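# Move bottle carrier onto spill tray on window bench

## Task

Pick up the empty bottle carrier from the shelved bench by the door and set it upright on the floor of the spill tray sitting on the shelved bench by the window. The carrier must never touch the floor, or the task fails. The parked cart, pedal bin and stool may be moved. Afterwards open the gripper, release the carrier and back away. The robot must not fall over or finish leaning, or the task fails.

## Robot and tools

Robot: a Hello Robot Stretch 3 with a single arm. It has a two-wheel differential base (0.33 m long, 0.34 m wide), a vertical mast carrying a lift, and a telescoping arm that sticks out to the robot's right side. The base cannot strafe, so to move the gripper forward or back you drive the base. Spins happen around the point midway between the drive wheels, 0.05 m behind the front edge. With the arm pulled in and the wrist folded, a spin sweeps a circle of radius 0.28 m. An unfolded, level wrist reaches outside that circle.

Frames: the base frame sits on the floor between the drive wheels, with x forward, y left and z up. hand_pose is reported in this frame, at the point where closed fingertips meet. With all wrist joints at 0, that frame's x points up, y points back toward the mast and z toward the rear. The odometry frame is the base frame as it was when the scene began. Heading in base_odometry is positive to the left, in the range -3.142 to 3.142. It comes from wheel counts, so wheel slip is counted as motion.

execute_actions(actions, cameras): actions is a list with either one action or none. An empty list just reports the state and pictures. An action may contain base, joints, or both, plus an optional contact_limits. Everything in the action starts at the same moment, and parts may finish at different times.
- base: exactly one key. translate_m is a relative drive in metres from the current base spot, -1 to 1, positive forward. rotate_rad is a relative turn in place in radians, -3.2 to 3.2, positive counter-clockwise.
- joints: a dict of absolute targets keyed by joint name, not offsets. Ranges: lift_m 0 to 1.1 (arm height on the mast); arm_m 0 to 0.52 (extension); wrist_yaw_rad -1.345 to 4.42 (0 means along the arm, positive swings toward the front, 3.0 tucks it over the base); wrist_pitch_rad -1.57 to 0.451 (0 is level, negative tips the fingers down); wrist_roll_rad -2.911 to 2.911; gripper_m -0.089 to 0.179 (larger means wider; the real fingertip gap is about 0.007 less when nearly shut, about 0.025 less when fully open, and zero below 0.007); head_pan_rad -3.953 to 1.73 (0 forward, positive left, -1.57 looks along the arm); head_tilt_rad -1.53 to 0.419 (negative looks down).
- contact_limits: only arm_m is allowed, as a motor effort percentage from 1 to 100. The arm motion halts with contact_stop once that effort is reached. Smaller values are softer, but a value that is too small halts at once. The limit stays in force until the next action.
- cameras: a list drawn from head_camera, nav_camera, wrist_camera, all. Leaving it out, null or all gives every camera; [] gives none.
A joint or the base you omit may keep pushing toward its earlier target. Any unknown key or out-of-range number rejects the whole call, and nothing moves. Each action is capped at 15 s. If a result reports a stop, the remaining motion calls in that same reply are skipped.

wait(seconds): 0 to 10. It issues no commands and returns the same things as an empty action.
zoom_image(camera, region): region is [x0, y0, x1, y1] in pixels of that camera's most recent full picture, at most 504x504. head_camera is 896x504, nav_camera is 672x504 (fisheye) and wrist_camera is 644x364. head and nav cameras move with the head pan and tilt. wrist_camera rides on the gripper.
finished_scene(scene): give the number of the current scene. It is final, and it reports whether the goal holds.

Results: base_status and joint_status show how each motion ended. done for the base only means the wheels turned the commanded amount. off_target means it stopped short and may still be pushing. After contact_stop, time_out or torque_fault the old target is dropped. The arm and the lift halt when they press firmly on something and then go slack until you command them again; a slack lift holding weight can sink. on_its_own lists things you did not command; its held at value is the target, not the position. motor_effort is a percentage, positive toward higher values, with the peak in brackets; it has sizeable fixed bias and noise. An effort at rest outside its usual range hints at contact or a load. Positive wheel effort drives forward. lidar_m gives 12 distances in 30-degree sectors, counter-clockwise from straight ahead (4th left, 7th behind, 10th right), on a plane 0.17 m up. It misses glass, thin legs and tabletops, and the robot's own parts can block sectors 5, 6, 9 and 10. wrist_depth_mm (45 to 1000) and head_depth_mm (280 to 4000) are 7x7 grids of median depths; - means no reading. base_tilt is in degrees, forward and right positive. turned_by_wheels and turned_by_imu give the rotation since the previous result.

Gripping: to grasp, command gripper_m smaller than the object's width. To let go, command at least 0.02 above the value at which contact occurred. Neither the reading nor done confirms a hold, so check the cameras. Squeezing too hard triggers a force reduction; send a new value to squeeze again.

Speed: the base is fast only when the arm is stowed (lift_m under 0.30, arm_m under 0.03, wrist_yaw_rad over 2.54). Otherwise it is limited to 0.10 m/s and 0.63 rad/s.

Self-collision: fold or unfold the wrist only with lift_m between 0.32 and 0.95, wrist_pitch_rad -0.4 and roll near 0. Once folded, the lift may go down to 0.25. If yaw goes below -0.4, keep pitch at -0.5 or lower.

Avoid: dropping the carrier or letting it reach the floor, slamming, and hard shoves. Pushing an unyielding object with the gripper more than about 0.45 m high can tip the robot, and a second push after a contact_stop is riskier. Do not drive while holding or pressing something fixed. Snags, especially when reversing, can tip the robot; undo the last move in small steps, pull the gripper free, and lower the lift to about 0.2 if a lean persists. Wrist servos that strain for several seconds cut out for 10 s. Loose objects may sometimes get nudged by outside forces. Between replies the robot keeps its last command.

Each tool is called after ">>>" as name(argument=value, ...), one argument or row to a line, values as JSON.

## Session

>>> execute_actions(
  actions=[
    {"joints":{"head_tilt_rad":-0.3,"lift_m":0.25,"head_pan_rad":1.57}},
  ],
)

Scene clock: 2.90 s.
base_odometry: x=+0.000 y=+0.000 heading=+0.000 (m, m, rad; odometry frame)
turned_by_wheels: +0.000 (rad since the last result)
turned_by_imu: +0.000 (rad since the last result)
base_tilt: forward=+1.7 right=+0.3 (deg)
lidar_m: 1.74 1.82 2.23 1.35 1.35 1.58 1.65 1.89 1.90 1.39 1.38 1.59
head_depth_mm: 1873 1988 2118 2267 2373 1849 1478 / 1819 1933 2056 2207 2314 1858 1485 / 1780 1866 2001 2085 2212 1756 1490 / 1438 1631 1590 1430 1518 1631 1498 / 1403 1764 1562 1388 1474 1571 1493 / 1361 1729 1769 1357 1422 1522 1501 / 1334 1689 1774 1316 1376 1473 1504
base_status: not commanded
joint_positions: lift_m=+0.250 arm_m=+0.001 wrist_yaw_rad=+2.929 wrist_pitch_rad=-0.482 wrist_roll_rad=-0.004 gripper_m=+0.037 head_pan_rad=+1.563 head_tilt_rad=-0.296
joint_status: all done
motor_effort: left_wheel=+0(1) right_wheel=+1(1) lift_m=+20(20) arm_m=+1(1) wrist_yaw_rad=+0(0) wrist_pitch_rad=+5(5) wrist_roll_rad=+0(0) gripper_m=+0(1) head_pan_rad=+2(29) head_tilt_rad=-2(21) (%)
hand_pose: x=+0.0242 y=+0.0654 z=+0.2489 quat_wxyz=(+0.241, +0.699, +0.096, +0.667) (m; base frame)
wrist_depth_mm: - - - - - - - / 997 - - - - - - / 753 - 790 813 812 858 866 / 602 - 624 637 645 668 670 / 495 502 537 533 535 537 543 / - - - - 452 456 459 / - - - 387 388 394 396
pictures: head_camera (sideways: a quarter turn clockwise sets it upright), nav_camera (sideways: a quarter turn counterclockwise sets it upright), wrist_camera
camera_calibration (this result's frames):
head_camera: T_world_to_cam=[[-0.0491125, -0.316262, -0.9474, 1.24662], [-0.998645, 0.0318994, 0.0411203, -0.0459613], [0.0172167, 0.948136, -0.3174, 0.369493], [0, 0, 0, 1]] pos_world=[0.00896396, 0.0453939, 1.30021]
nav_camera: T_world_to_cam=[[0.0549004, 0.290688, 0.955242, -1.20385], [0.998224, 0.00619828, -0.0592569, 0.121544], [-0.0231461, 0.956798, -0.289831, 0.331259], [0, 0, 0, 1]] pos_world=[-0.047569, 0.0322429, 1.25318]
wrist_camera: T_world_to_cam=[[0.980706, -0.190088, 0.0456407, -0.0269281], [-0.0761613, -0.586536, -0.806334, 0.276927], [0.180044, 0.7873, -0.589697, 0.253926], [0, 0, 0, 1]] pos_world=[0.0017817, -0.0426071, 0.374264]
Images, in order (width x height): head_camera 896x504, nav_camera 672x504, wrist_camera 644x364.

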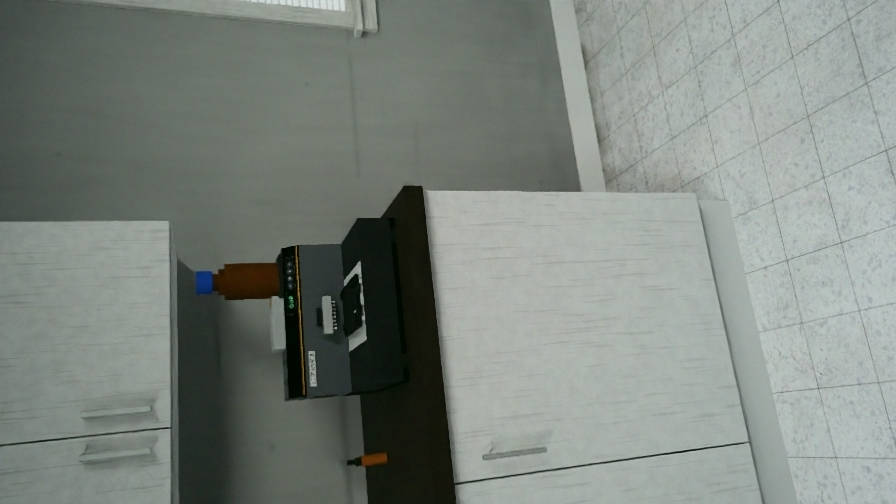

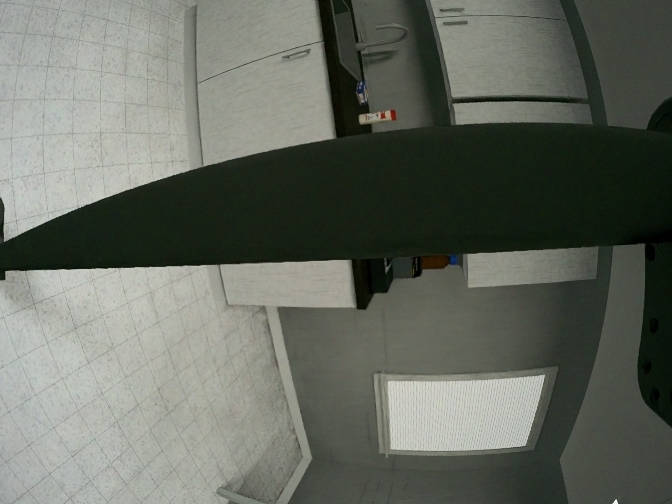

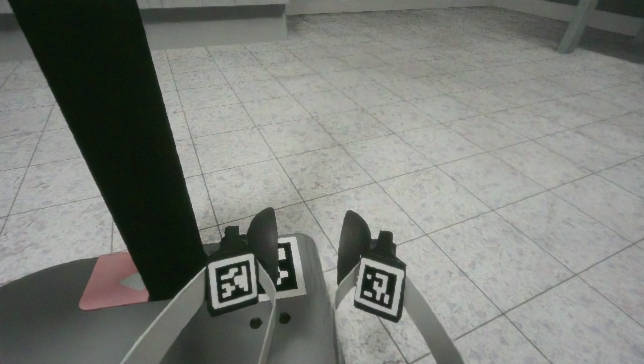

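>>> execute_actions(
  actions=[
    {"joints":{"head_pan_rad":0.3}},
  ],
  cameras=["head_camera","nav_camera"],
)

>>> execute_actions(
  actions=[
    {"joints":{"head_pan_rad":-3.2}},
  ],
  cameras=["head_camera","nav_camera"],
)

Scene clock: 7.43 s.
base_odometry: x=+0.000 y=+0.000 heading=+0.000 (m, m, rad; odometry frame)
turned_by_wheels: +0.000 (rad since the last result)
turned_by_imu: -0.001 (rad since the last result)
base_tilt: forward=+1.7 right=+0.1 (deg)
lidar_m: 1.74 1.82 2.23 1.34 1.35 1.58 1.65 1.89 1.90 1.38 1.38 1.59
head_depth_mm: 1992 2109 2264 1724 2340 1853 1479 / 1989 2125 2260 1684 2452 1856 1482 / 2018 2151 2249 1681 2429 1855 1489 / 2034 2139 2260 1855 2429 1855 1490 / 2036 2158 2260 1878 2443 1854 1488 / 2048 2174 2308 1899 2442 1865 1499 / 2037 2171 2295 1902 2450 1891 1499
base_status: not commanded
joint_positions: lift_m=+0.250 arm_m=+0.001 wrist_yaw_rad=+2.929 wrist_pitch_rad=-0.482 wrist_roll_rad=-0.004 gripper_m=+0.037 head_pan_rad=+0.307 head_tilt_rad=-0.296
joint_status: all done
motor_effort: left_wheel=+0(0) right_wheel=+1(0) lift_m=+20(20) arm_m=+1(1) wrist_yaw_rad=+0(0) wrist_pitch_rad=+5(5) wrist_roll_rad=+0(0) gripper_m=+1(0) head_pan_rad=-2(30) head_tilt_rad=-2(2) (%)
hand_pose: x=+0.0242 y=+0.0654 z=+0.2489 quat_wxyz=(+0.241, +0.699, +0.096, +0.667) (m; base frame)
wrist_depth_mm: - - - - - - - / - - - - - - - / 745 - 802 807 821 854 875 / 595 - 635 632 645 657 677 / 496 502 536 538 531 537 543 / - - - - 460 456 463 / - - - 387 388 391 397
pictures: head_camera (sideways: a quarter turn clockwise sets it upright), nav_camera (sideways: a quarter turn counterclockwise sets it upright)
camera_calibration (this result's frames):
head_camera: T_world_to_cam=[[-0.316029, -0.0513923, -0.947357, 1.24819], [-0.279262, 0.959334, 0.0411171, -0.0503453], [0.906719, 0.277555, -0.317529, 0.364235], [0, 0, 0, 1]] pos_world=[0.0501451, 0.0113499, 1.3002]
nav_camera: T_world_to_cam=[[0.29351, 0.0379615, 0.955202, -1.20525], [0.31535, -0.947123, -0.0592588, 0.125712], [0.902445, 0.318616, -0.289961, 0.325782], [0, 0, 0, 1]] pos_world=[0.0201098, 0.0610186, 1.25317]
Images, in order (width x height): head_camera 896x504, nav_camera 672x504.

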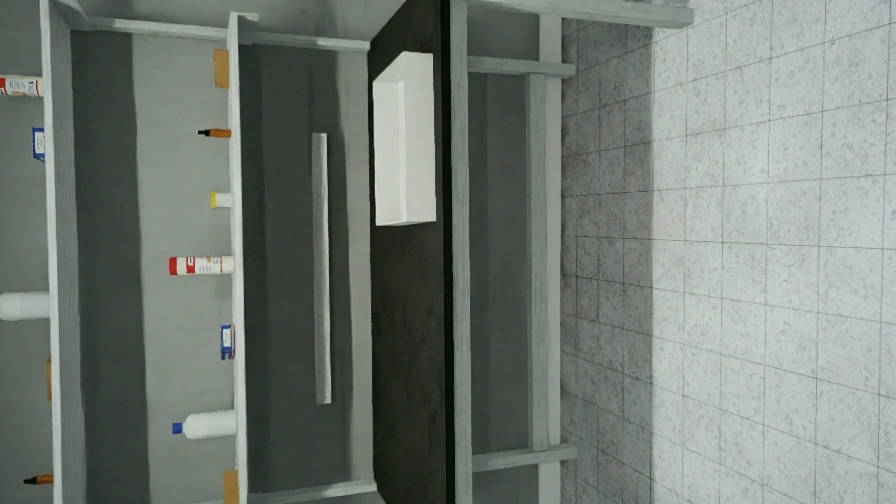

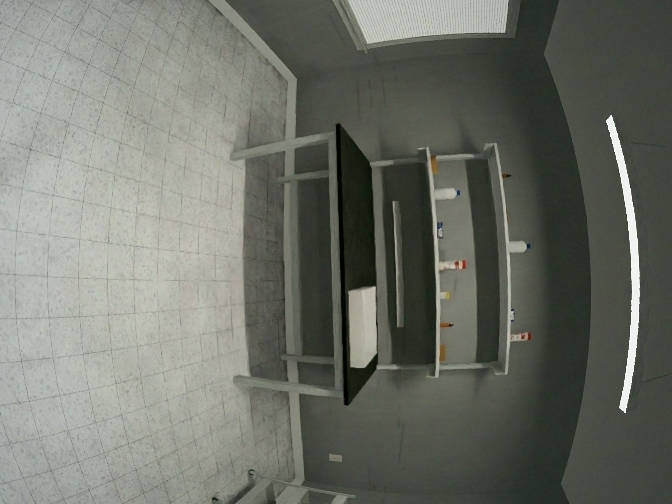

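Scene clock: 9.53 s.
base_odometry: x=+0.000 y=+0.000 heading=+0.000 (m, m, rad; odometry frame)
turned_by_wheels: +0.000 (rad since the last result)
turned_by_imu: +0.000 (rad since the last result)
base_tilt: forward=+1.8 right=+0.3 (deg)
lidar_m: 1.74 1.82 2.24 1.34 1.34 1.58 1.64 1.89 1.90 1.38 1.38 1.59
head_depth_mm: 2354 2472 2673 2874 2451 1848 1482 / 2290 2399 2581 2754 2478 1853 1481 / 2206 2330 2466 2647 2487 1854 1487 / 2152 2244 2390 2543 2276 1854 1489 / 2065 2155 2303 1876 2430 1869 1498 / 2021 2106 2250 1883 2404 1872 1501 / 1953 2037 2151 1757 2351 1878 1512
base_status: not commanded
joint_positions: lift_m=+0.250 arm_m=+0.001 wrist_yaw_rad=+2.929 wrist_pitch_rad=-0.482 wrist_roll_rad=-0.004 gripper_m=+0.037 head_pan_rad=-3.193 head_tilt_rad=-0.296
joint_status: all done
motor_effort: left_wheel=+1(1) right_wheel=+0(1) lift_m=+20(19) arm_m=+1(1) wrist_yaw_rad=+0(0) wrist_pitch_rad=+5(5) wrist_roll_rad=+0(0) gripper_m=+1(1) head_pan_rad=-2(30) head_tilt_rad=-1(2) (%)
hand_pose: x=+0.0242 y=+0.0654 z=+0.2489 quat_wxyz=(+0.241, +0.699, +0.096, +0.667) (m; base frame)
wrist_depth_mm: - - - - - - - / - - - - - - - / 743 - 775 806 815 847 869 / 596 - 623 637 651 649 669 / 495 503 534 529 531 538 549 / - - - - 457 455 463 / - - - 385 388 395 398
pictures: head_camera (sideways: a quarter turn clockwise sets it upright), nav_camera (sideways: a quarter turn counterclockwise sets it upright)
camera_calibration (this result's frames):
head_camera: T_world_to_cam=[[0.314064, -0.0627357, -0.947327, 1.24431], [-0.0750057, -0.996335, 0.0411148, -0.0515883], [-0.946434, 0.0581423, -0.317619, 0.375656], [0, 0, 0, 1]] pos_world=[-0.0391275, 0.00482159, 1.3002]
nav_camera: T_world_to_cam=[[-0.288266, 0.0674138, 0.955174, -1.20167], [0.0369296, 0.997559, -0.0592601, 0.127412], [-0.956838, 0.0181915, -0.290052, 0.337242], [0, 0, 0, 1]] pos_world=[-0.0284193, -0.0522271, 1.25317]
Images, in order (width x height): head_camera 896x504, nav_camera 672x504.

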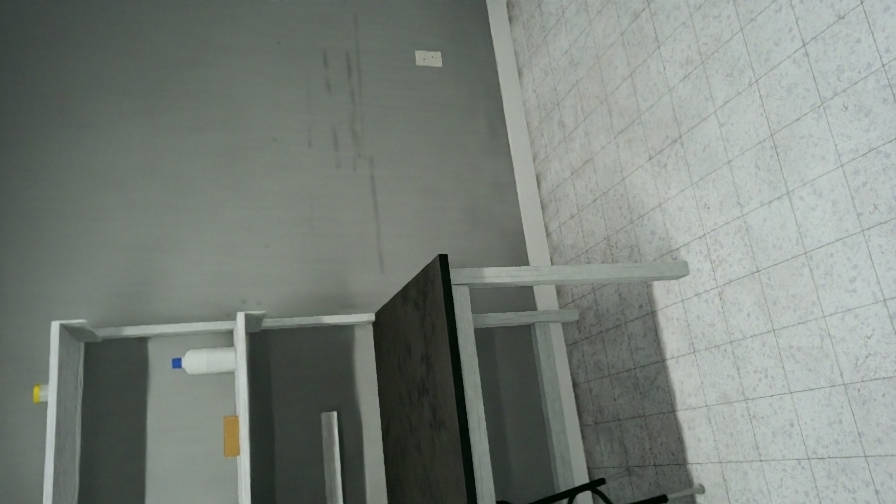

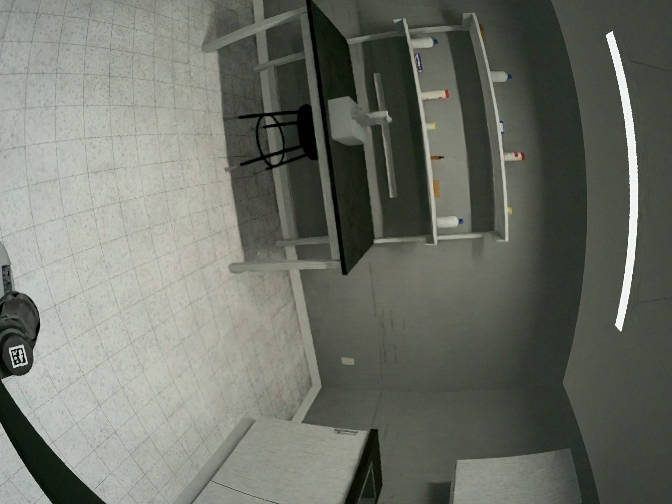

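>>> execute_actions(
  actions=[
    {"base":{"rotate_rad":-2.72},"joints":{"head_pan_rad":0,"head_tilt_rad":-0.5}},
  ],
  cameras=[],
)

>>> execute_actions(
  actions=[
    {"base":{"translate_m":0.7}},
  ],
  cameras=["head_camera"],
)

Scene clock: 17.83 s.
base_odometry: x=+0.000 y=+0.000 heading=-2.720 (m, m, rad; odometry frame)
turned_by_wheels: -2.720 (rad since the last result)
turned_by_imu: -2.702 (rad since the last result)
base_tilt: forward=+1.8 right=+0.2 (deg)
lidar_m: 1.76 1.89 1.39 1.38 1.51 1.74 2.29 1.83 1.35 1.35 1.51 1.64
head_depth_mm: 1901 2070 1673 2344 1866 1535 1286 / 1928 2091 1692 2385 1873 1525 1282 / 1983 2094 1826 2341 1873 1525 1290 / 2026 2120 1635 2311 1883 1531 1290 / 2042 2188 1848 2357 1892 1525 1288 / 2049 2219 1851 2458 1897 1531 1296 / 2086 2292 1858 2280 1900 1538 1293
base_status: done
joint_positions: lift_m=+0.250 arm_m=+0.001 wrist_yaw_rad=+2.929 wrist_pitch_rad=-0.482 wrist_roll_rad=-0.004 gripper_m=+0.037 head_pan_rad=-0.007 head_tilt_rad=-0.494
joint_status: all done
motor_effort: left_wheel=+3(10) right_wheel=-3(10) lift_m=+20(20) arm_m=+0(0) wrist_yaw_rad=-1(0) wrist_pitch_rad=+5(5) wrist_roll_rad=+0(0) gripper_m=+0(1) head_pan_rad=+2(28) head_tilt_rad=-1(16) (%)
hand_pose: x=+0.0242 y=+0.0653 z=+0.2489 quat_wxyz=(+0.241, +0.699, +0.096, +0.667) (m; base frame)
wrist_depth_mm: - - - - - - - / 997 - - - - - - / 756 - 787 798 818 853 866 / 591 - 625 627 643 666 674 / 494 503 532 533 535 540 547 / - - - - 461 458 463 / - - - 387 388 398 399
pictures: none
No camera images: the call's "cameras" was empty. Leave "cameras" out to get every camera's image.

Scene clock: 21.97 s.
base_odometry: x=-0.639 y=-0.287 heading=-2.720 (m, m, rad; odometry frame)
turned_by_wheels: +0.000 (rad since the last result)
turned_by_imu: +0.002 (rad since the last result)
base_tilt: forward=+1.8 right=+0.1 (deg)
lidar_m: 1.07 1.24 1.69 1.24 1.39 2.27 2.50 1.78 1.49 1.49 1.07 1.06
head_depth_mm: 1347 1473 1465 1015 1805 1517 1286 / 1373 1491 1473 1026 1819 1525 1279 / 1381 1516 1205 1017 1767 1530 1285 / 1416 1533 1097 1020 1830 1536 1287 / 1434 1558 1487 1077 1841 1536 1289 / 1456 1609 1493 1131 1895 1537 1292 / 1448 1627 1497 1132 1896 1540 1296
base_status: done
joint_positions: lift_m=+0.250 arm_m=+0.001 wrist_yaw_rad=+2.929 wrist_pitch_rad=-0.482 wrist_roll_rad=-0.004 gripper_m=+0.037 head_pan_rad=-0.007 head_tilt_rad=-0.495
joint_status: not commanded
motor_effort: left_wheel=+3(9) right_wheel=-3(8) lift_m=+20(20) arm_m=+0(0) wrist_yaw_rad=+0(0) wrist_pitch_rad=+5(5) wrist_roll_rad=+0(0) gripper_m=+1(0) head_pan_rad=+2(3) head_tilt_rad=-1(2) (%)
hand_pose: x=+0.0242 y=+0.0653 z=+0.2488 quat_wxyz=(+0.241, +0.699, +0.096, +0.667) (m; base frame)
wrist_depth_mm: - - - - - - - / 986 - - - - - - / 754 - 794 792 831 841 877 / 596 - 628 630 644 658 673 / 503 499 537 539 532 546 548 / - - - - 453 455 464 / - - - 385 389 394 397
pictures: head_camera (sideways: a quarter turn clockwise sets it upright)
camera_calibration (this result's frames):
head_camera: T_world_to_cam=[[-0.49714, 0.0500607, -0.866225, 1.14343], [0.0385563, 0.998623, 0.0355842, -0.0450709], [0.866813, -0.0157081, -0.498385, 0.599827], [0, 0, 0, 1]] pos_world=[0.0502456, -0.00281015, 1.29102]
Images, in order (width x height): head_camera 896x504.

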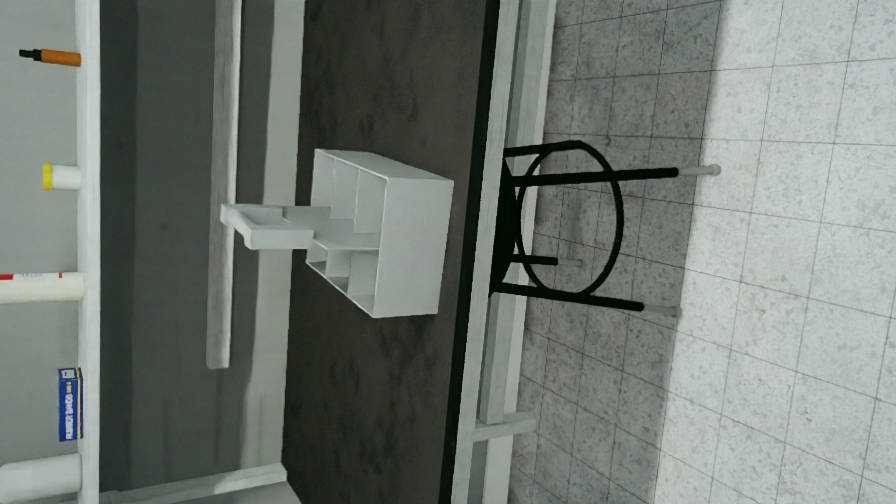

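>>> execute_actions(
  actions=[
    {"base":{"translate_m":0.51},"joints":{"wrist_pitch_rad":-0.4}},
  ],
  cameras=[],
)

>>> execute_actions(
  actions=[
    {"base":{"rotate_rad":1.265},"joints":{"head_pan_rad":-1.2,"head_tilt_rad":-0.5,"lift_m":0.6}},
  ],
  cameras=[],
)

>>> execute_actions(
  actions=[
    {"base":{"translate_m":-0.24},"joints":{"wrist_yaw_rad":1.57,"gripper_m":0.08,"lift_m":0.92}},
  ],
  cameras=["head_camera","nav_camera"],
)

Scene clock: 68.23 s.
base_odometry: x=-1.104 y=-0.496 heading=-2.719 (m, m, rad; odometry frame)
turned_by_wheels: +0.000 (rad since the last result)
turned_by_imu: +0.001 (rad since the last result)
base_tilt: forward=+1.7 right=+0.1 (deg)
lidar_m: 0.65 0.85 0.84 1.22 1.27 1.99 3.49 1.92 1.60 1.59 0.79 0.57
head_depth_mm: 934 1039 1113 1015 779 631 570 / 935 1058 1155 1021 700 586 928 / 966 1073 1136 655 639 573 988 / 968 1092 1203 1026 680 586 1206 / 943 1114 1229 1030 760 603 1231 / 1004 1131 1255 1029 786 637 1264 / 1018 1151 1256 1035 787 638 1297
base_status: done
joint_positions: lift_m=+0.250 arm_m=+0.001 wrist_yaw_rad=+2.929 wrist_pitch_rad=-0.420 wrist_roll_rad=-0.004 gripper_m=+0.037 head_pan_rad=-0.007 head_tilt_rad=-0.495
joint_status: all done
motor_effort: left_wheel=+2(10) right_wheel=-3(6) lift_m=+20(20) arm_m=+0(1) wrist_yaw_rad=+0(0) wrist_pitch_rad=+8(8) wrist_roll_rad=+0(0) gripper_m=+0(0) head_pan_rad=+2(2) head_tilt_rad=-2(1) (%)
hand_pose: x=+0.0260 y=+0.0734 z=+0.2625 quat_wxyz=(+0.220, +0.702, +0.074, +0.674) (m; base frame)
wrist_depth_mm: - - - - - - - / - - - - - - - / 852 - 910 932 972 915 - / 664 - 688 704 722 740 742 / 540 - 583 565 579 584 598 / 467 - - 473 492 485 490 / - - - 407 409 414 423
pictures: none
No camera images: the call's "cameras" was empty. Leave "cameras" out to get every camera's image.

Scene clock: 72.23 s.
base_odometry: x=-1.104 y=-0.496 heading=-1.455 (m, m, rad; odometry frame)
turned_by_wheels: +1.265 (rad since the last result)
turned_by_imu: +1.255 (rad since the last result)
base_tilt: forward=+1.9 right=+0.2 (deg)
lidar_m: 1.56 1.22 1.46 2.84 3.50 1.71 1.59 0.78 1.13 0.57 0.65 0.84
head_depth_mm: 929 1040 1111 1019 710 617 571 / 955 1062 1118 781 690 563 927 / 968 1087 1198 820 655 583 1234 / 937 1111 1229 1023 678 597 1210 / 1019 1144 1250 1029 784 620 1288 / 1029 1173 1282 1031 788 654 1290 / 942 1198 1286 1035 788 675 1292
base_status: done
joint_positions: lift_m=+0.600 arm_m=+0.001 wrist_yaw_rad=+2.929 wrist_pitch_rad=-0.419 wrist_roll_rad=-0.004 gripper_m=+0.037 head_pan_rad=-1.193 head_tilt_rad=-0.495
joint_status: all done
motor_effort: left_wheel=-3(9) right_wheel=+5(13) lift_m=+26(28) arm_m=+0(0) wrist_yaw_rad=+0(0) wrist_pitch_rad=+8(8) wrist_roll_rad=+0(1) gripper_m=+1(1) head_pan_rad=-2(28) head_tilt_rad=-3(3) (%)
hand_pose: x=+0.0260 y=+0.0734 z=+0.6122 quat_wxyz=(+0.220, +0.702, +0.074, +0.674) (m; base frame)
wrist_depth_mm: - - - - - - - / - - - - - - - / - - - - - - - / - - - - - - - / - - - - - - - / 896 876 - 920 938 940 941 / 762 775 782 792 798 800 818
pictures: none
No camera images: the call's "cameras" was empty. Leave "cameras" out to get every camera's image.

Scene clock: 75.97 s.
base_odometry: x=-1.132 y=-0.257 heading=-1.455 (m, m, rad; odometry frame)
turned_by_wheels: +0.000 (rad since the last result)
turned_by_imu: -0.001 (rad since the last result)
base_tilt: forward=+1.8 right=+0.2 (deg)
lidar_m: 1.79 1.44 1.76 2.86 3.16 1.46 1.36 1.95 0.61 0.91 0.62 1.06
head_depth_mm: 960 1064 1158 1019 781 633 1202 / 971 1086 1190 1019 780 632 1227 / 998 1111 1219 1025 782 633 1265 / 1008 1143 1243 944 756 635 1319 / 1046 1171 1177 783 683 636 - / 877 1197 1252 636 647 654 1254 / 1088 1229 1329 1031 671 678 1326
base_status: done
joint_positions: lift_m=+0.920 arm_m=+0.001 wrist_yaw_rad=+1.573 wrist_pitch_rad=-0.419 wrist_roll_rad=-0.004 gripper_m=+0.080 head_pan_rad=-1.193 head_tilt_rad=-0.495
joint_status: all done
motor_effort: left_wheel=-3(9) right_wheel=+5(5) lift_m=+26(26) arm_m=+0(0) wrist_yaw_rad=-3(5) wrist_pitch_rad=+8(7) wrist_roll_rad=+0(0) gripper_m=+1(87) head_pan_rad=-2(2) head_tilt_rad=-2(1) (%)
hand_pose: x=+0.2029 y=-0.1454 z=+0.9322 quat_wxyz=(+0.594, +0.593, -0.383, +0.387) (m; base frame)
wrist_depth_mm: - - - - - - - / - - - - - - - / - - - - 798 735 778 / - - - - - 526 370 / - - - - - 443 323 / - - - - - 398 318 / - - - - - 774 303
pictures: head_camera (sideways: a quarter turn clockwise sets it upright), nav_camera (sideways: a quarter turn counterclockwise sets it upright)
camera_calibration (this result's frames):
head_camera: T_world_to_cam=[[-0.140277, 0.479673, -0.866162, 1.14117], [0.940056, 0.33916, 0.0355801, -0.0505648], [0.310834, -0.809249, -0.498496, 0.603363], [0, 0, 0, 1]] pos_world=[0.0200679, -0.0419703, 1.29101]
nav_camera: T_world_to_cam=[[0.126047, -0.460065, 0.878893, -1.10465], [-0.926927, -0.37027, -0.0608856, 0.135392], [0.353439, -0.806995, -0.473118, 0.567482], [0, 0, 0, 1]] pos_world=[0.064166, -0.000122821, 1.2476]
Images, in order (width x height): head_camera 896x504, nav_camera 672x504.

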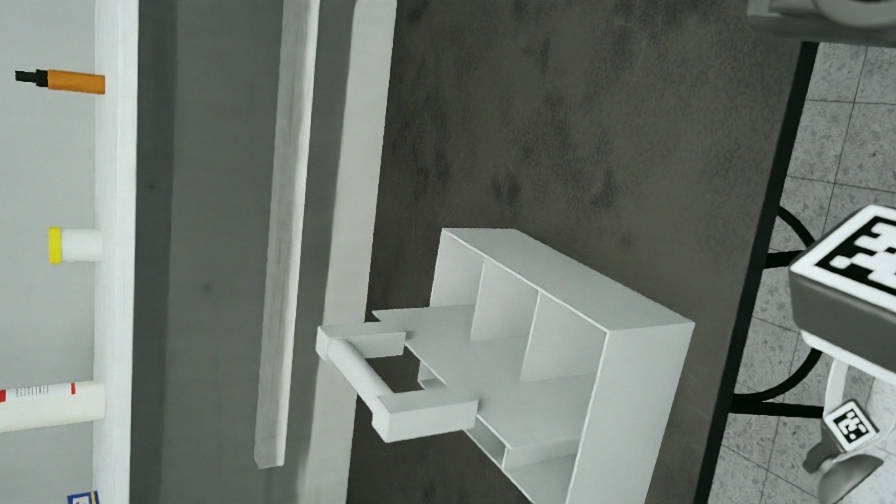

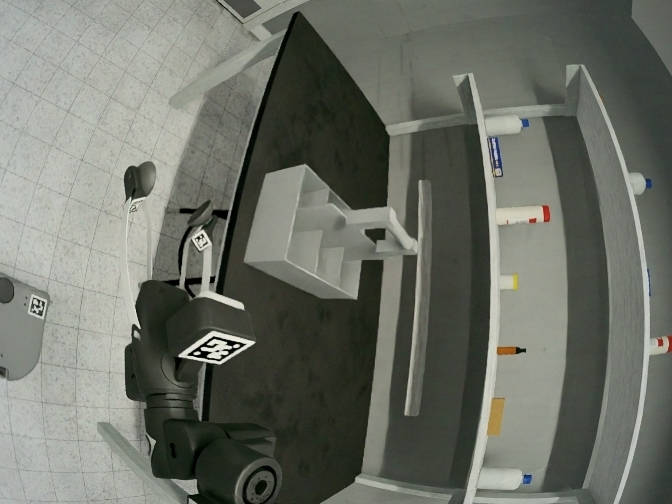

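>>> execute_actions(
  actions=[
    {"joints":{"wrist_pitch_rad":0,"wrist_roll_rad":1.57,"arm_m":0.40,"head_pan_rad":-1.1}},
  ],
  cameras=["head_camera","wrist_camera"],
)

Scene clock: 85.70 s.
base_odometry: x=-1.132 y=-0.257 heading=-1.455 (m, m, rad; odometry frame)
turned_by_wheels: +0.000 (rad since the last result)
turned_by_imu: -0.001 (rad since the last result)
base_tilt: forward=+1.6 right=+0.1 (deg)
lidar_m: 1.79 1.44 1.77 2.86 3.16 1.45 1.35 1.96 0.61 0.90 0.62 1.06
head_depth_mm: 957 1059 1130 933 779 633 1205 / 986 1097 1191 975 780 633 1232 / 1004 1130 1230 1003 781 633 1263 / 1049 1164 1171 803 696 635 1258 / 888 1209 1213 711 691 654 1265 / 1113 1253 1350 988 658 694 1290 / 1138 1302 1405 1036 718 1430 1293
base_status: not commanded
joint_positions: lift_m=+0.920 arm_m=+0.400 wrist_yaw_rad=+1.571 wrist_pitch_rad=-0.023 wrist_roll_rad=+1.568 gripper_m=+0.080 head_pan_rad=-1.107 head_tilt_rad=-0.495
joint_status: all done
motor_effort: left_wheel=-3(3) right_wheel=+4(5) lift_m=+26(27) arm_m=+7(8) wrist_yaw_rad=-1(3) wrist_pitch_rad=+9(10) wrist_roll_rad=+1(2) gripper_m=+1(1) head_pan_rad=+3(9) head_tilt_rad=-2(3) (%)
hand_pose: x=+0.2343 y=-0.5444 z=+1.0283 quat_wxyz=(+0.010, +0.707, -0.707, -0.007) (m; base frame)
wrist_depth_mm: 879 - 962 - 255 254 256 / - - - 245 255 260 261 / - - - - 269 267 268 / - - - - 275 275 275 / - - - 269 277 281 219 / - - - - - 291 179 / - - - - - 294 183
pictures: head_camera (sideways: a quarter turn clockwise sets it upright), wrist_camera
camera_calibration (this result's frames):
head_camera: T_world_to_cam=[[-0.180924, 0.465865, -0.866162, 1.14142], [0.907481, 0.418583, 0.0355801, -0.0503661], [0.379136, -0.779588, -0.498496, 0.602946], [0, 0, 0, 1]] pos_world=[0.0236182, -0.0406168, 1.29101]
wrist_camera: T_world_to_cam=[[-0.0261758, -0.0491277, -0.998449, 1.00185], [-0.149631, 0.987732, -0.0446776, 0.654779], [0.988395, 0.148229, -0.0332057, 0.0462963], [0, 0, 0, 1]] pos_world=[0.0784403, -0.60439, 1.03109]
Images, in order (width x height): head_camera 896x504, wrist_camera 644x364.

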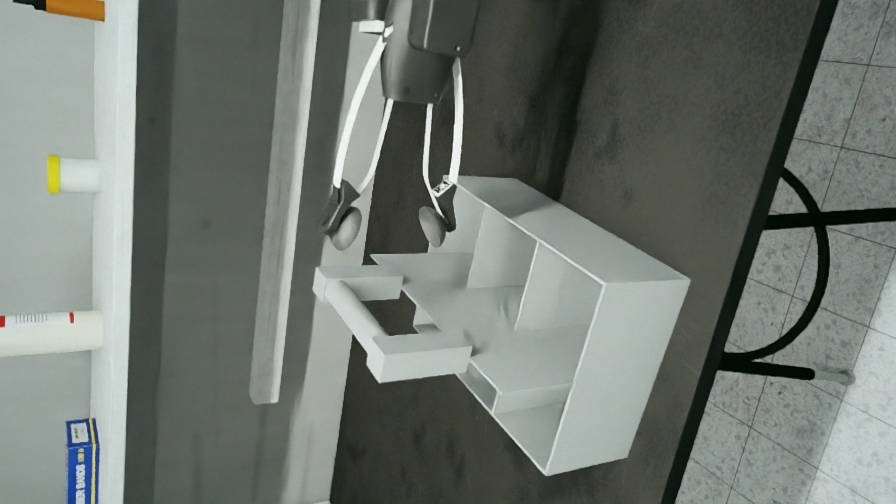

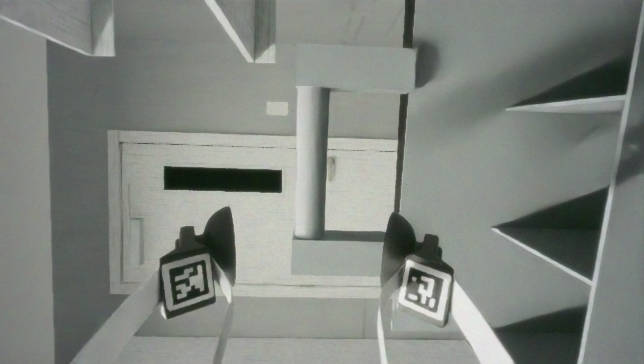

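>>> execute_actions(
  actions=[
    {"base":{"translate_m":0.118},"joints":{"arm_m":0.43}},
  ],
  cameras=["head_camera","wrist_camera"],
)

Scene clock: 101.10 s.
base_odometry: x=-1.118 y=-0.374 heading=-1.455 (m, m, rad; odometry frame)
turned_by_wheels: +0.000 (rad since the last result)
turned_by_imu: -0.001 (rad since the last result)
base_tilt: forward=+1.8 right=+0.3 (deg)
lidar_m: 1.68 1.32 1.61 3.47 3.33 1.58 1.47 0.69 0.71 0.58 0.72 0.95
head_depth_mm: 949 1049 1103 934 776 631 571 / 968 1082 1173 978 729 632 999 / 1005 1117 1128 737 681 586 1202 / 842 1157 1249 606 627 613 1264 / 1069 1195 1301 1028 685 645 1263 / 1088 1239 1333 1031 787 693 1289 / 981 1269 1360 1033 788 1420 1295
base_status: done
joint_positions: lift_m=+0.920 arm_m=+0.430 wrist_yaw_rad=+1.571 wrist_pitch_rad=-0.023 wrist_roll_rad=+1.568 gripper_m=+0.080 head_pan_rad=-1.107 head_tilt_rad=-0.495
joint_status: all done
motor_effort: left_wheel=-3(4) right_wheel=+4(10) lift_m=+26(27) arm_m=+7(9) wrist_yaw_rad=-1(2) wrist_pitch_rad=+9(9) wrist_roll_rad=+1(1) gripper_m=+1(1) head_pan_rad=+2(3) head_tilt_rad=-2(1) (%)
hand_pose: x=+0.2343 y=-0.5744 z=+1.0283 quat_wxyz=(+0.010, +0.707, -0.707, -0.007) (m; base frame)
wrist_depth_mm: 819 - 836 - - 141 141 / - - - 129 131 144 145 / - - - 132 133 148 149 / - - - 143 863 152 153 / - - - 149 763 157 157 / - - - 154 - 160 162 / - - - 157 - 165 167
pictures: head_camera (sideways: a quarter turn clockwise sets it upright), wrist_camera
camera_calibration (this result's frames):
head_camera: T_world_to_cam=[[-0.180924, 0.465865, -0.866162, 1.14142], [0.907481, 0.418583, 0.0355801, -0.0503661], [0.379136, -0.779588, -0.498496, 0.602946], [0, 0, 0, 1]] pos_world=[0.0236182, -0.0406168, 1.29101]
wrist_camera: T_world_to_cam=[[-0.0261756, -0.0491278, -0.998449, 1.00038], [-0.149631, 0.987732, -0.0446777, 0.684412], [0.988395, 0.148229, -0.0332056, 0.0507433], [0, 0, 0, 1]] pos_world=[0.0784403, -0.634391, 1.03109]
Images, in order (width x height): head_camera 896x504, wrist_camera 644x364.

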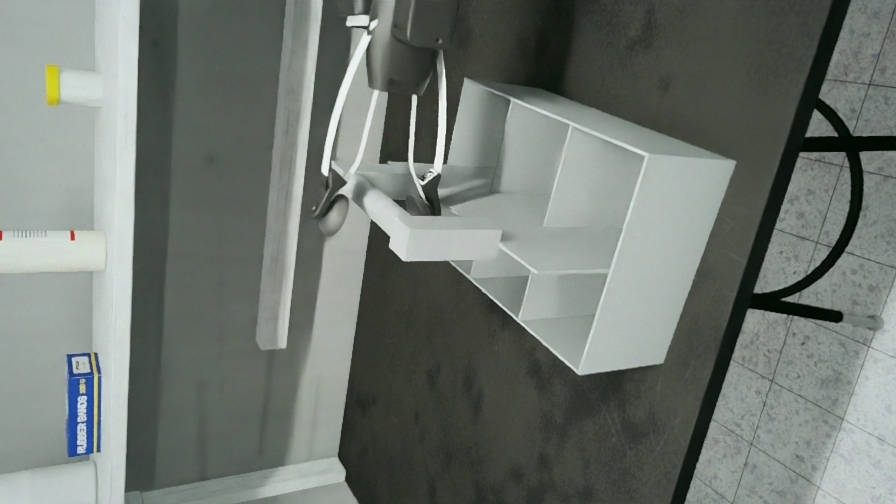

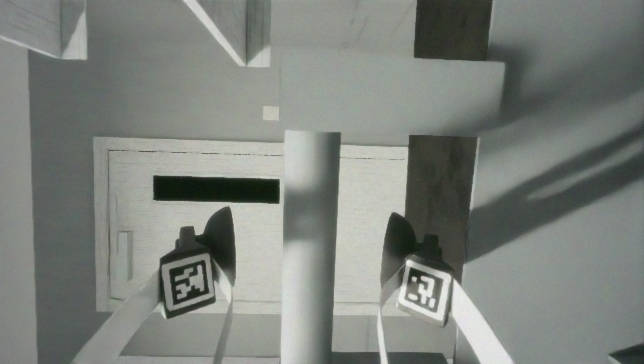

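>>> execute_actions(
  actions=[
    {"joints":{"gripper_m":-0.02}},
  ],
  cameras=[],
)

>>> execute_actions(
  actions=[
    {"joints":{"lift_m":0.97}},
  ],
  cameras=["wrist_camera","head_camera"],
)

Scene clock: 106.20 s.
base_odometry: x=-1.118 y=-0.374 heading=-1.455 (m, m, rad; odometry frame)
turned_by_wheels: +0.000 (rad since the last result)
turned_by_imu: -0.001 (rad since the last result)
base_tilt: forward=+1.8 right=+0.0 (deg)
lidar_m: 1.68 1.33 1.61 3.46 3.35 1.59 1.47 0.69 0.71 0.58 0.72 0.95
head_depth_mm: 948 1053 1104 936 777 632 571 / 967 1081 1172 863 726 631 1000 / 1006 1119 1150 737 682 586 1203 / 841 1155 1252 596 617 614 1257 / 1066 1198 1299 1028 691 645 1263 / 1088 1242 1331 1030 786 692 1297 / 983 1272 1356 1035 786 1420 1289
base_status: not commanded
joint_positions: lift_m=+0.920 arm_m=+0.430 wrist_yaw_rad=+1.571 wrist_pitch_rad=-0.023 wrist_roll_rad=+1.568 gripper_m=-0.019 head_pan_rad=-1.107 head_tilt_rad=-0.495
joint_status: all done
motor_effort: left_wheel=-3(3) right_wheel=+3(5) lift_m=+26(26) arm_m=+7(7) wrist_yaw_rad=-2(1) wrist_pitch_rad=+9(9) wrist_roll_rad=+1(1) gripper_m=-23(100) head_pan_rad=+2(3) head_tilt_rad=-1(3) (%)
hand_pose: x=+0.2343 y=-0.5744 z=+1.0283 quat_wxyz=(+0.010, +0.707, -0.707, -0.007) (m; base frame)
wrist_depth_mm: 815 - 820 - - 139 138 / - - - 126 127 139 142 / - - - 129 130 145 145 / - - - 139 862 149 149 / - - - 140 841 153 154 / - - - 143 - 157 159 / - - - 154 - 162 163
pictures: none
No camera images: the call's "cameras" was empty. Leave "cameras" out to get every camera's image.

Scene clock: 107.50 s.
base_odometry: x=-1.118 y=-0.374 heading=-1.455 (m, m, rad; odometry frame)
turned_by_wheels: +0.000 (rad since the last result)
turned_by_imu: +0.000 (rad since the last result)
base_tilt: forward=+1.8 right=+0.2 (deg)
lidar_m: 1.68 1.33 1.62 3.47 3.35 1.58 1.47 0.69 0.71 0.58 0.72 0.95
head_depth_mm: 950 1048 1079 1015 779 631 571 / 966 1084 1176 786 689 616 998 / 1002 1117 1120 716 636 586 1207 / 840 1155 1247 582 585 616 1263 / 1067 1198 1303 1028 620 652 1259 / 1086 1243 1329 1030 785 693 1288 / 980 1273 1361 1031 789 1419 1300
base_status: not commanded
joint_positions: lift_m=+0.970 arm_m=+0.430 wrist_yaw_rad=+1.571 wrist_pitch_rad=-0.050 wrist_roll_rad=+1.568 gripper_m=-0.016 head_pan_rad=-1.107 head_tilt_rad=-0.495
joint_status: all done
motor_effort: left_wheel=-3(2) right_wheel=+4(4) lift_m=+28(29) arm_m=+7(7) wrist_yaw_rad=-1(2) wrist_pitch_rad=+19(20) wrist_roll_rad=+1(1) gripper_m=-23(25) head_pan_rad=+2(3) head_tilt_rad=-2(2) (%)
hand_pose: x=+0.2333 y=-0.5744 z=+1.0712 quat_wxyz=(+0.020, +0.707, -0.707, -0.017) (m; base frame)
wrist_depth_mm: 789 - 837 - - 139 138 / - - - 126 127 139 142 / - - - 130 131 145 146 / - - - 138 920 149 150 / - - - 140 863 153 154 / - - - 144 - 157 158 / - - - 150 - 162 163
pictures: head_camera (sideways: a quarter turn clockwise sets it upright), wrist_camera
camera_calibration (this result's frames):
head_camera: T_world_to_cam=[[-0.180924, 0.465865, -0.866162, 1.14142], [0.907481, 0.418583, 0.0355801, -0.0503661], [0.379136, -0.779588, -0.498496, 0.602946], [0, 0, 0, 1]] pos_world=[0.0236182, -0.0406168, 1.29101]
wrist_camera: T_world_to_cam=[[-0.0535228, -0.049145, -0.997357, 1.04838], [-0.150796, 0.987732, -0.0405783, 0.682076], [0.987115, 0.148225, -0.0602771, 0.0823774], [0, 0, 0, 1]] pos_world=[0.0776504, -0.634395, 1.07825]
Images, in order (width x height): head_camera 896x504, wrist_camera 644x364.

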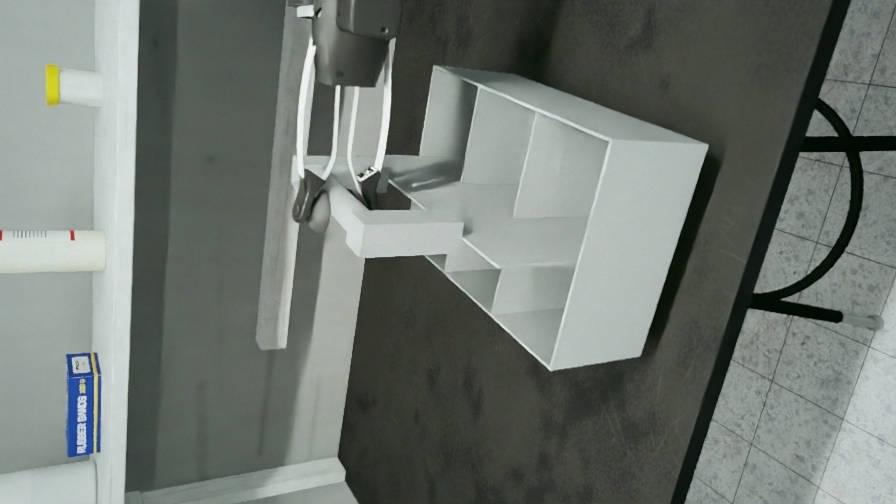

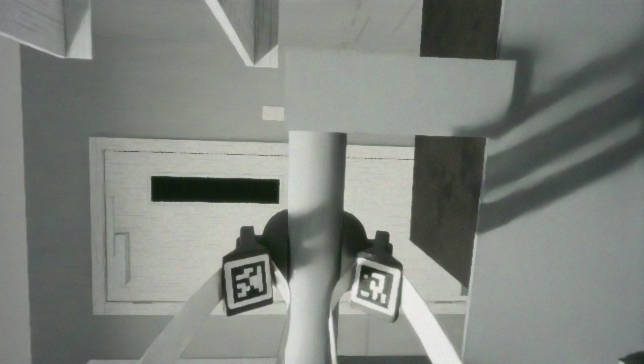

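>>> execute_actions(
  actions=[
    {"base":{"rotate_rad":1.645},"joints":{"arm_m":0.15,"lift_m":1.09,"head_pan_rad":0,"head_tilt_rad":-0.5}},
  ],
  cameras=["nav_camera"],
)

>>> execute_actions(
  actions=[
    {"base":{"translate_m":1.0},"joints":{"wrist_yaw_rad":0}},
  ],
  cameras=["wrist_camera"],
)

>>> execute_actions(
  actions=[
    {"base":{"translate_m":1.0}},
  ],
)

Scene clock: 126.37 s.
base_odometry: x=-1.118 y=-0.374 heading=+0.190 (m, m, rad; odometry frame)
turned_by_wheels: +1.645 (rad since the last result)
turned_by_imu: +1.634 (rad since the last result)
base_tilt: forward=+1.7 right=+0.2 (deg)
lidar_m: 2.85 2.20 1.55 1.47 0.69 1.13 0.58 0.71 0.95 1.68 1.33 1.70
head_depth_mm: 3094 3340 3124 2440 1870 1409 1258 / 3068 3348 3481 2444 1882 1524 1280 / 3057 3280 3480 2445 1882 1529 1286 / 2981 3164 3411 2461 1897 1532 1287 / 2972 3127 3393 2462 1880 1529 1291 / 2973 3082 3339 2475 1893 1529 1295 / 2908 3115 3371 2469 1897 1534 1293
base_status: done
joint_positions: lift_m=+1.090 arm_m=+0.150 wrist_yaw_rad=+1.571 wrist_pitch_rad=-0.052 wrist_roll_rad=+1.568 gripper_m=-0.016 head_pan_rad=-0.007 head_tilt_rad=-0.495
joint_status: all done
motor_effort: left_wheel=-3(9) right_wheel=+4(12) lift_m=+29(30) arm_m=-5(5) wrist_yaw_rad=-1(2) wrist_pitch_rad=+20(20) wrist_roll_rad=+1(1) gripper_m=-24(23) head_pan_rad=+3(29) head_tilt_rad=-2(3) (%)
hand_pose: x=+0.2333 y=-0.2954 z=+1.1908 quat_wxyz=(+0.020, +0.707, -0.707, -0.017) (m; base frame)
wrist_depth_mm: - - - - - 139 138 / - - - 126 127 140 142 / - - - 130 130 144 145 / - - - 138 - 150 150 / - - - 140 - 153 154 / - - - 144 - 157 158 / - - - 150 - 161 163
pictures: nav_camera (sideways: a quarter turn counterclockwise sets it upright)
camera_calibration (this result's frames):
nav_camera: T_world_to_cam=[[0.47373, -0.0559279, 0.878892, -1.10677], [-0.00487954, -0.998133, -0.0608856, 0.129768], [0.880657, 0.0245547, -0.473118, 0.564267], [0, 0, 0, 1]] pos_world=[0.0280172, 0.0537709, 1.2476]
Images, in order (width x height): nav_camera 672x504.

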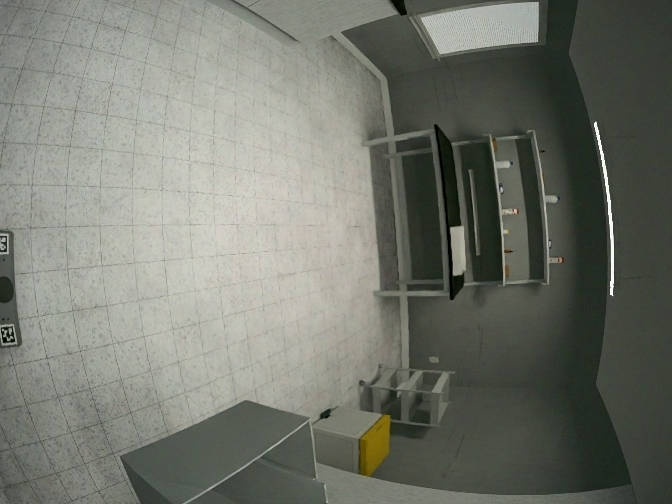

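Scene clock: 137.30 s.
base_odometry: x=-0.136 y=-0.186 heading=+0.190 (m, m, rad; odometry frame)
turned_by_wheels: +0.000 (rad since the last result)
turned_by_imu: -0.001 (rad since the last result)
base_tilt: forward=+1.8 right=+0.1 (deg)
lidar_m: 1.86 2.06 1.60 1.52 1.56 1.54 1.58 1.65 1.27 1.20 1.24 1.83
head_depth_mm: 2222 2411 2681 2426 1863 1520 1281 / 2209 2406 2633 2458 1874 1522 1282 / 2172 2321 2535 2347 1873 1524 1282 / 2136 2291 2588 2473 1875 1532 1285 / 2126 2251 2572 2449 1892 1539 1291 / 2138 2284 2551 2473 1884 1538 1301 / 2124 2235 2518 2485 1900 1533 1296
base_status: done
joint_positions: lift_m=+1.090 arm_m=+0.150 wrist_yaw_rad=+0.002 wrist_pitch_rad=-0.052 wrist_roll_rad=+1.569 gripper_m=-0.016 head_pan_rad=-0.007 head_tilt_rad=-0.495
joint_status: all done
motor_effort: left_wheel=-3(4) right_wheel=+5(9) lift_m=+29(28) arm_m=-5(5) wrist_yaw_rad=-4(7) wrist_pitch_rad=+20(20) wrist_roll_rad=+0(1) gripper_m=-24(24) head_pan_rad=+2(2) head_tilt_rad=-1(1) (%)
hand_pose: x=-0.0207 y=-0.5500 z=+1.1908 quat_wxyz=(+0.001, +0.001, -1.000, -0.026) (m; base frame)
wrist_depth_mm: 737 768 782 794 788 139 139 / 775 776 798 126 127 140 143 / 787 801 812 130 131 145 146 / 785 815 819 138 853 149 150 / 812 832 839 140 883 153 154 / 851 843 866 144 899 158 159 / - - - 150 - 162 163
pictures: wrist_camera
camera_calibration (this result's frames):
wrist_camera: T_world_to_cam=[[-0.0473572, 0.054763, -0.997376, 1.21261], [0.987517, 0.152734, -0.0385029, 0.186414], [0.150225, -0.986749, -0.0613125, -0.303613], [0, 0, 0, 1]] pos_world=[-0.0810505, -0.394467, 1.19799]
Images, in order (width x height): wrist_camera 644x364.

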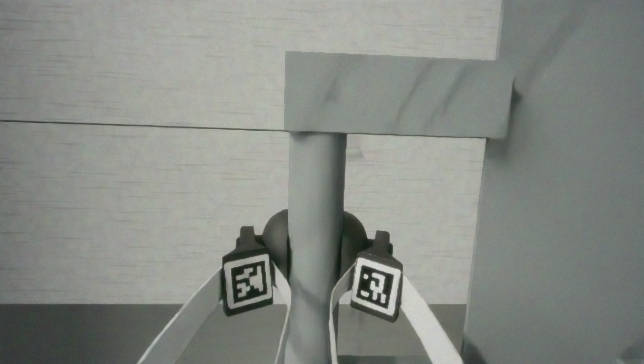

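Scene clock: 148.27 s.
base_odometry: x=+0.846 y=+0.002 heading=+0.189 (m, m, rad; odometry frame)
turned_by_wheels: +0.000 (rad since the last result)
turned_by_imu: -0.001 (rad since the last result)
base_tilt: forward=+1.8 right=+0.2 (deg)
lidar_m: 1.46 1.49 1.33 1.60 1.61 2.13 2.51 1.73 1.16 1.13 1.18 0.88
head_depth_mm: 1349 1478 1625 1736 1811 1524 1284 / 1308 1446 1564 1018 1705 1404 1281 / 1286 1448 1472 941 1785 1535 1284 / 1291 1434 1485 940 1777 1530 1292 / 1282 1410 1490 928 1771 1533 1289 / 1276 1405 1488 918 1753 1532 1291 / 1276 1389 1485 1013 1735 1543 1297
base_status: done
joint_positions: lift_m=+1.090 arm_m=+0.150 wrist_yaw_rad=+0.002 wrist_pitch_rad=-0.052 wrist_roll_rad=+1.569 gripper_m=-0.016 head_pan_rad=-0.007 head_tilt_rad=-0.495
joint_status: not commanded
motor_effort: left_wheel=-4(4) right_wheel=+4(11) lift_m=+29(28) arm_m=-5(5) wrist_yaw_rad=-3(3) wrist_pitch_rad=+20(20) wrist_roll_rad=+0(0) gripper_m=-24(24) head_pan_rad=+2(3) head_tilt_rad=+0(2) (%)
hand_pose: x=-0.0209 y=-0.5500 z=+1.1908 quat_wxyz=(+0.001, +0.001, -1.000, -0.026) (m; base frame)
wrist_depth_mm: - - - - - 139 138 / - - - 126 128 140 142 / - - - 130 131 145 146 / - - - 139 - 150 150 / - - - 139 - 153 154 / - - - 144 - 157 158 / - - - 149 - 161 163
pictures: head_camera (sideways: a quarter turn clockwise sets it upright), nav_camera (sideways: a quarter turn counterclockwise sets it upright), wrist_camera
camera_calibration (this result's frames):
head_camera: T_world_to_cam=[[-0.497246, 0.0501023, -0.866162, 1.14335], [0.0386427, 0.998619, 0.0355801, -0.0450661], [0.866749, -0.0157788, -0.498496, 0.599972], [0, 0, 0, 1]] pos_world=[0.050244, -0.00281376, 1.29101]
nav_camera: T_world_to_cam=[[0.47373, -0.0559279, 0.878893, -1.10677], [-0.00487963, -0.998133, -0.0608856, 0.129768], [0.880657, 0.0245546, -0.473118, 0.564266], [0, 0, 0, 1]] pos_world=[0.0280173, 0.0537709, 1.2476]
wrist_camera: T_world_to_cam=[[-0.0473341, 0.0547852, -0.997376, 1.21262], [0.987589, 0.152269, -0.0385055, 0.186281], [0.14976, -0.986819, -0.0613128, -0.303643], [0, 0, 0, 1]] pos_world=[-0.0810972, -0.394439, 1.19799]
Images, in order (width x height): head_camera 896x504, nav_camera 672x504, wrist_camera 644x364.

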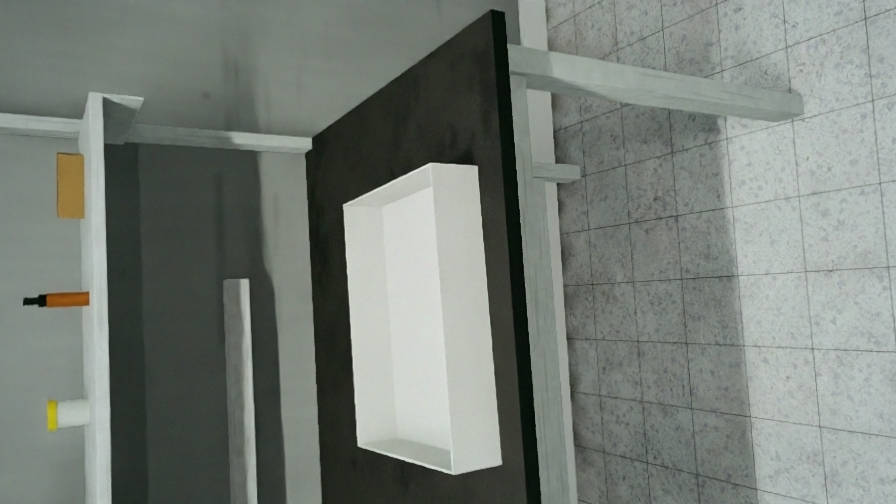

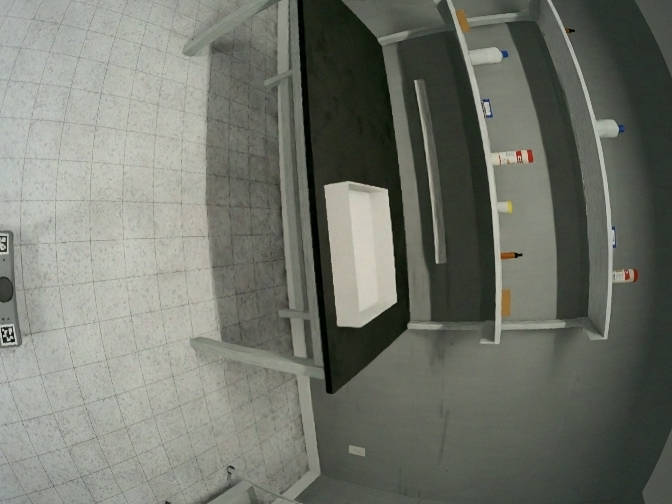

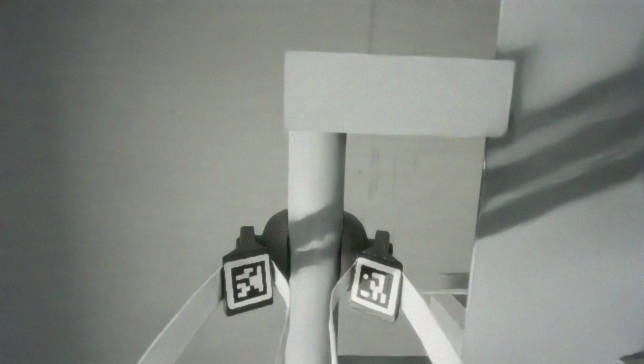

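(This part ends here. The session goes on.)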